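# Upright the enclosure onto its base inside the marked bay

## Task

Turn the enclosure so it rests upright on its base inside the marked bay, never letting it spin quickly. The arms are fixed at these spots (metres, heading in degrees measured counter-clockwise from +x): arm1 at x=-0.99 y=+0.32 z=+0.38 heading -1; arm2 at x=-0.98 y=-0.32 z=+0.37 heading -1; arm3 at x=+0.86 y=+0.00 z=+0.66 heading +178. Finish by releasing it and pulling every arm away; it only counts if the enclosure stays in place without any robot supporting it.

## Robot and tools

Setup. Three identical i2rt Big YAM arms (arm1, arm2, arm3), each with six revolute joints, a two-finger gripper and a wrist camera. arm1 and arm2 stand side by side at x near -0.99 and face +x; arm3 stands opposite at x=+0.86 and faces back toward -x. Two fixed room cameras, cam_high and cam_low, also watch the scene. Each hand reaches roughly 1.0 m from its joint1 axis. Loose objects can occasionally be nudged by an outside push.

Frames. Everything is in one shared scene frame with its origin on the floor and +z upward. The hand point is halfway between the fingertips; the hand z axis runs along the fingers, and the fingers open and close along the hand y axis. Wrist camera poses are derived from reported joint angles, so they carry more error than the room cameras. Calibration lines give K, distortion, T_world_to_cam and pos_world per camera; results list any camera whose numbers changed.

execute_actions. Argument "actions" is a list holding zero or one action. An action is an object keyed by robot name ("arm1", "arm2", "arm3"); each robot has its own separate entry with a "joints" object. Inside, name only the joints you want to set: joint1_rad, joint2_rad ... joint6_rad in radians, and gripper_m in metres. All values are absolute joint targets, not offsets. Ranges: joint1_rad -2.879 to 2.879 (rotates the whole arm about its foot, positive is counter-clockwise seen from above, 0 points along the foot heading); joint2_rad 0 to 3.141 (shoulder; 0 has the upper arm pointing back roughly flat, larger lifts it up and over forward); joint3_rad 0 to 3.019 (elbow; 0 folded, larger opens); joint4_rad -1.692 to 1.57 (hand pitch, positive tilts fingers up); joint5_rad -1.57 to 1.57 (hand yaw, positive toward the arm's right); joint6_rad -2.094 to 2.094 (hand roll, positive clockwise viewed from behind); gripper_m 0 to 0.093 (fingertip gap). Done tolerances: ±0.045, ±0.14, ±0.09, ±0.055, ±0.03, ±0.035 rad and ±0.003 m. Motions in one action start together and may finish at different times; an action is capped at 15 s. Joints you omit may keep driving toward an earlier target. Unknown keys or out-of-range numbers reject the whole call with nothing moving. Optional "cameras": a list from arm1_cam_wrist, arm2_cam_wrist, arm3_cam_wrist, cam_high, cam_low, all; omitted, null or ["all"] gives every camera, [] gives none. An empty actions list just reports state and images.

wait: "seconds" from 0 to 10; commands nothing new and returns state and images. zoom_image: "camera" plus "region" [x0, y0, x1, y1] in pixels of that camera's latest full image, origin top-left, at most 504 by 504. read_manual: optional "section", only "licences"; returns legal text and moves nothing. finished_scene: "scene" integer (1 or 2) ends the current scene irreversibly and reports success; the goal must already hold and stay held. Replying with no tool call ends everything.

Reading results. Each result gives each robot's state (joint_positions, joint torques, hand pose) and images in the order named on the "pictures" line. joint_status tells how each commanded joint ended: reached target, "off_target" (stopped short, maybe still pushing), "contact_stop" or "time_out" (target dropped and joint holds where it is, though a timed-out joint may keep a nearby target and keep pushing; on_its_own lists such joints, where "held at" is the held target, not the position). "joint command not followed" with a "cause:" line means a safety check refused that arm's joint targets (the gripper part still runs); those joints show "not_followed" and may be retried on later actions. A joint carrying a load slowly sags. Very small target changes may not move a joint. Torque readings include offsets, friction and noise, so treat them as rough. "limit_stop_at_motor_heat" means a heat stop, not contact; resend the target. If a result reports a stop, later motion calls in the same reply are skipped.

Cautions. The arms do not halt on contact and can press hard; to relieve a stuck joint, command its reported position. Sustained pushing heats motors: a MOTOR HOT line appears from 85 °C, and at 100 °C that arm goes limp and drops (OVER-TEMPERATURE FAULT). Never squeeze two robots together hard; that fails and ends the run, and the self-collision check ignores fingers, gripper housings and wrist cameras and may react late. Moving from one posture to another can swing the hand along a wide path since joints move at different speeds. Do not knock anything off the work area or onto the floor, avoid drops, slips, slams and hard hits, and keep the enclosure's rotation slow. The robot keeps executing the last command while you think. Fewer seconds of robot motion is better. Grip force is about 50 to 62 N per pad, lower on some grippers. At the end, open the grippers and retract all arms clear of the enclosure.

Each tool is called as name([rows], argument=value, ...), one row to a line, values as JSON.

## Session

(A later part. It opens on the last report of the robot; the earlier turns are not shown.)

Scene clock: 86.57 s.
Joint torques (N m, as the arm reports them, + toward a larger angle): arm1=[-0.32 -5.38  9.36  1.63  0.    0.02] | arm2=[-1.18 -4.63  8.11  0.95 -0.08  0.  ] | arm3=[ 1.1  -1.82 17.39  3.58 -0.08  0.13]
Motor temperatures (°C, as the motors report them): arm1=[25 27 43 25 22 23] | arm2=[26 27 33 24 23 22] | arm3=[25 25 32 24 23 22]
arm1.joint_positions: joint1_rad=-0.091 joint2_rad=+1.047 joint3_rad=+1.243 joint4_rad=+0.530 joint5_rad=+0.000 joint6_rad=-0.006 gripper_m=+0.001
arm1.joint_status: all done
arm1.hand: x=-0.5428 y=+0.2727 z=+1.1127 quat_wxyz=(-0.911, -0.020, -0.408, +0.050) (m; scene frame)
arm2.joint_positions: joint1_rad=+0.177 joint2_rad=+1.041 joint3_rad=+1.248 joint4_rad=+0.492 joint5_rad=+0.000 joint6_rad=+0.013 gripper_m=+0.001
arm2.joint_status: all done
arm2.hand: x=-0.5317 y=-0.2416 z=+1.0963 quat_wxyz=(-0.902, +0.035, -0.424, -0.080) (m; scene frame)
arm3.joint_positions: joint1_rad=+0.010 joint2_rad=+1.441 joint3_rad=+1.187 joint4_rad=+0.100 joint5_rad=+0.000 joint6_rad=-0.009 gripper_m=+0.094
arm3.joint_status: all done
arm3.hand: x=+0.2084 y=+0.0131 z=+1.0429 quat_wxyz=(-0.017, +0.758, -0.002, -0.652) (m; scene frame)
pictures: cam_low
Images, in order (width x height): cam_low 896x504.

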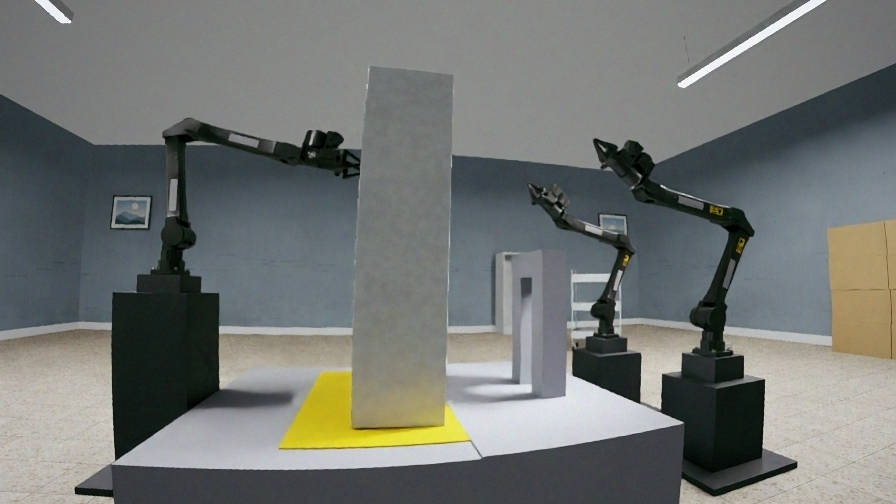

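execute_actions([
  {"arm3":{"joints":{"joint2_rad":1.525,"joint3_rad":1.185,"joint4_rad":0.15}},"arm1":{"joints":{"joint2_rad":0.9}},"arm2":{"joints":{"joint2_rad":0.9}}},
], cameras=["cam_low"])

Scene clock: 90.80 s.
Joint torques (N m, as the arm reports them, + toward a larger angle): arm1=[-0.01 -3.93  9.41  1.38 -0.02  0.06] | arm2=[-1.19 -2.72  7.87  0.75 -0.08  0.  ] | arm3=[ 0.93 -0.76 16.34  3.13  0.02  0.  ]
Motor temperatures (°C, as the motors report them): arm1=[25 27 43 25 22 23] | arm2=[26 26 33 24 23 22] | arm3=[25 25 32 24 23 22]
arm1.joint_positions: joint1_rad=-0.091 joint2_rad=+0.902 joint3_rad=+1.239 joint4_rad=+0.530 joint5_rad=+0.000 joint6_rad=-0.006 gripper_m=+0.001
arm1.joint_status: all done
arm1.hand: x=-0.6316 y=+0.2819 z=+1.1651 quat_wxyz=(-0.938, -0.017, -0.343, +0.051) (m; scene frame)
arm2.joint_positions: joint1_rad=+0.177 joint2_rad=+0.895 joint3_rad=+1.246 joint4_rad=+0.492 joint5_rad=+0.000 joint6_rad=+0.013 gripper_m=+0.001
arm2.joint_status: all done
arm2.hand: x=-0.6208 y=-0.2564 z=+1.1517 quat_wxyz=(-0.930, +0.030, -0.358, -0.083) (m; scene frame)
arm3.joint_positions: joint1_rad=+0.010 joint2_rad=+1.394 joint3_rad=+1.121 joint4_rad=+0.123 joint5_rad=+0.000 joint6_rad=-0.009 gripper_m=+0.094
arm3.joint_status: all done
arm3.hand: x=+0.2282 y=+0.0129 z=+1.0372 quat_wxyz=(-0.017, +0.757, -0.003, -0.654) (m; scene frame)
pictures: cam_low
Images, in order (width x height): cam_low 896x504.

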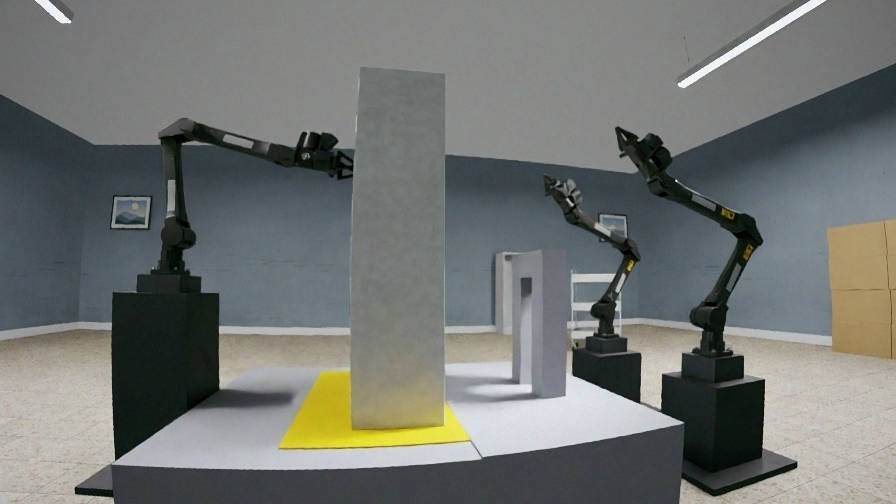

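execute_actions([
  {"arm3":{"joints":{"joint2_rad":0.7,"joint3_rad":1.0}},"arm1":{"joints":{"joint2_rad":0.6,"joint3_rad":1.1}},"arm2":{"joints":{"joint2_rad":0.6,"joint3_rad":1.1}}},
], cameras=["cam_low","cam_high"])

Scene clock: 95.60 s.
Joint torques (N m, as the arm reports them, + toward a larger angle): arm1=[ 0.02  1.35  8.54  0.83 -0.01  0.04] | arm2=[-1.17  1.6   7.34  0.53 -0.08  0.  ] | arm3=[ 0.97 -1.06 11.    1.96 -0.03  0.07]
Motor temperatures (°C, as the motors report them): arm1=[25 26 42 25 22 23] | arm2=[26 26 33 24 23 22] | arm3=[25 25 32 24 23 22]
arm1.joint_positions: joint1_rad=-0.091 joint2_rad=+0.604 joint3_rad=+1.089 joint4_rad=+0.533 joint5_rad=+0.000 joint6_rad=-0.006 gripper_m=+0.001
arm1.joint_status: all done
arm1.hand: x=-0.7755 y=+0.2969 z=+1.1706 quat_wxyz=(-0.961, -0.013, -0.271, +0.053) (m; scene frame)
arm2.joint_positions: joint1_rad=+0.177 joint2_rad=+0.596 joint3_rad=+1.094 joint4_rad=+0.491 joint5_rad=+0.000 joint6_rad=+0.013 gripper_m=+0.001
arm2.joint_status: all done
arm2.hand: x=-0.7615 y=-0.2801 z=+1.1564 quat_wxyz=(-0.953, +0.024, -0.289, -0.085) (m; scene frame)
arm3.joint_positions: joint1_rad=+0.011 joint2_rad=+0.699 joint3_rad=+0.990 joint4_rad=+0.144 joint5_rad=+0.000 joint6_rad=-0.008 gripper_m=+0.094
arm3.joint_status: all done
arm3.hand: x=+0.4979 y=+0.0017 z=+1.2999 quat_wxyz=(-0.018, +0.536, +0.001, -0.844) (m; scene frame)
pictures: cam_high, cam_low
Images, in order (width x height): cam_high 896x504, cam_low 896x504.

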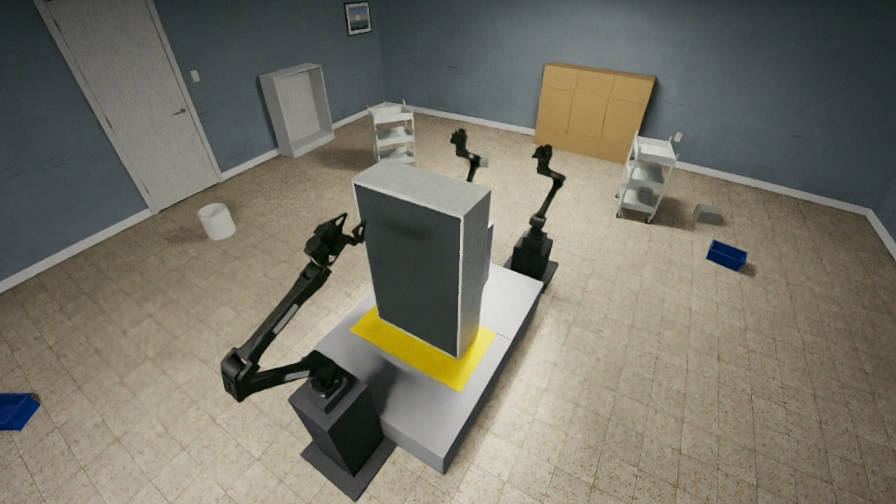

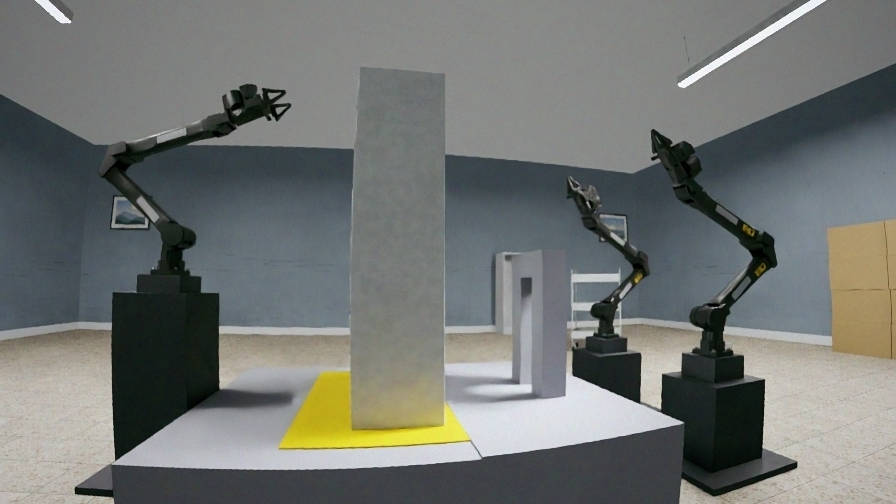

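finished_scene(scene=2)

The scene is finished: the task was done.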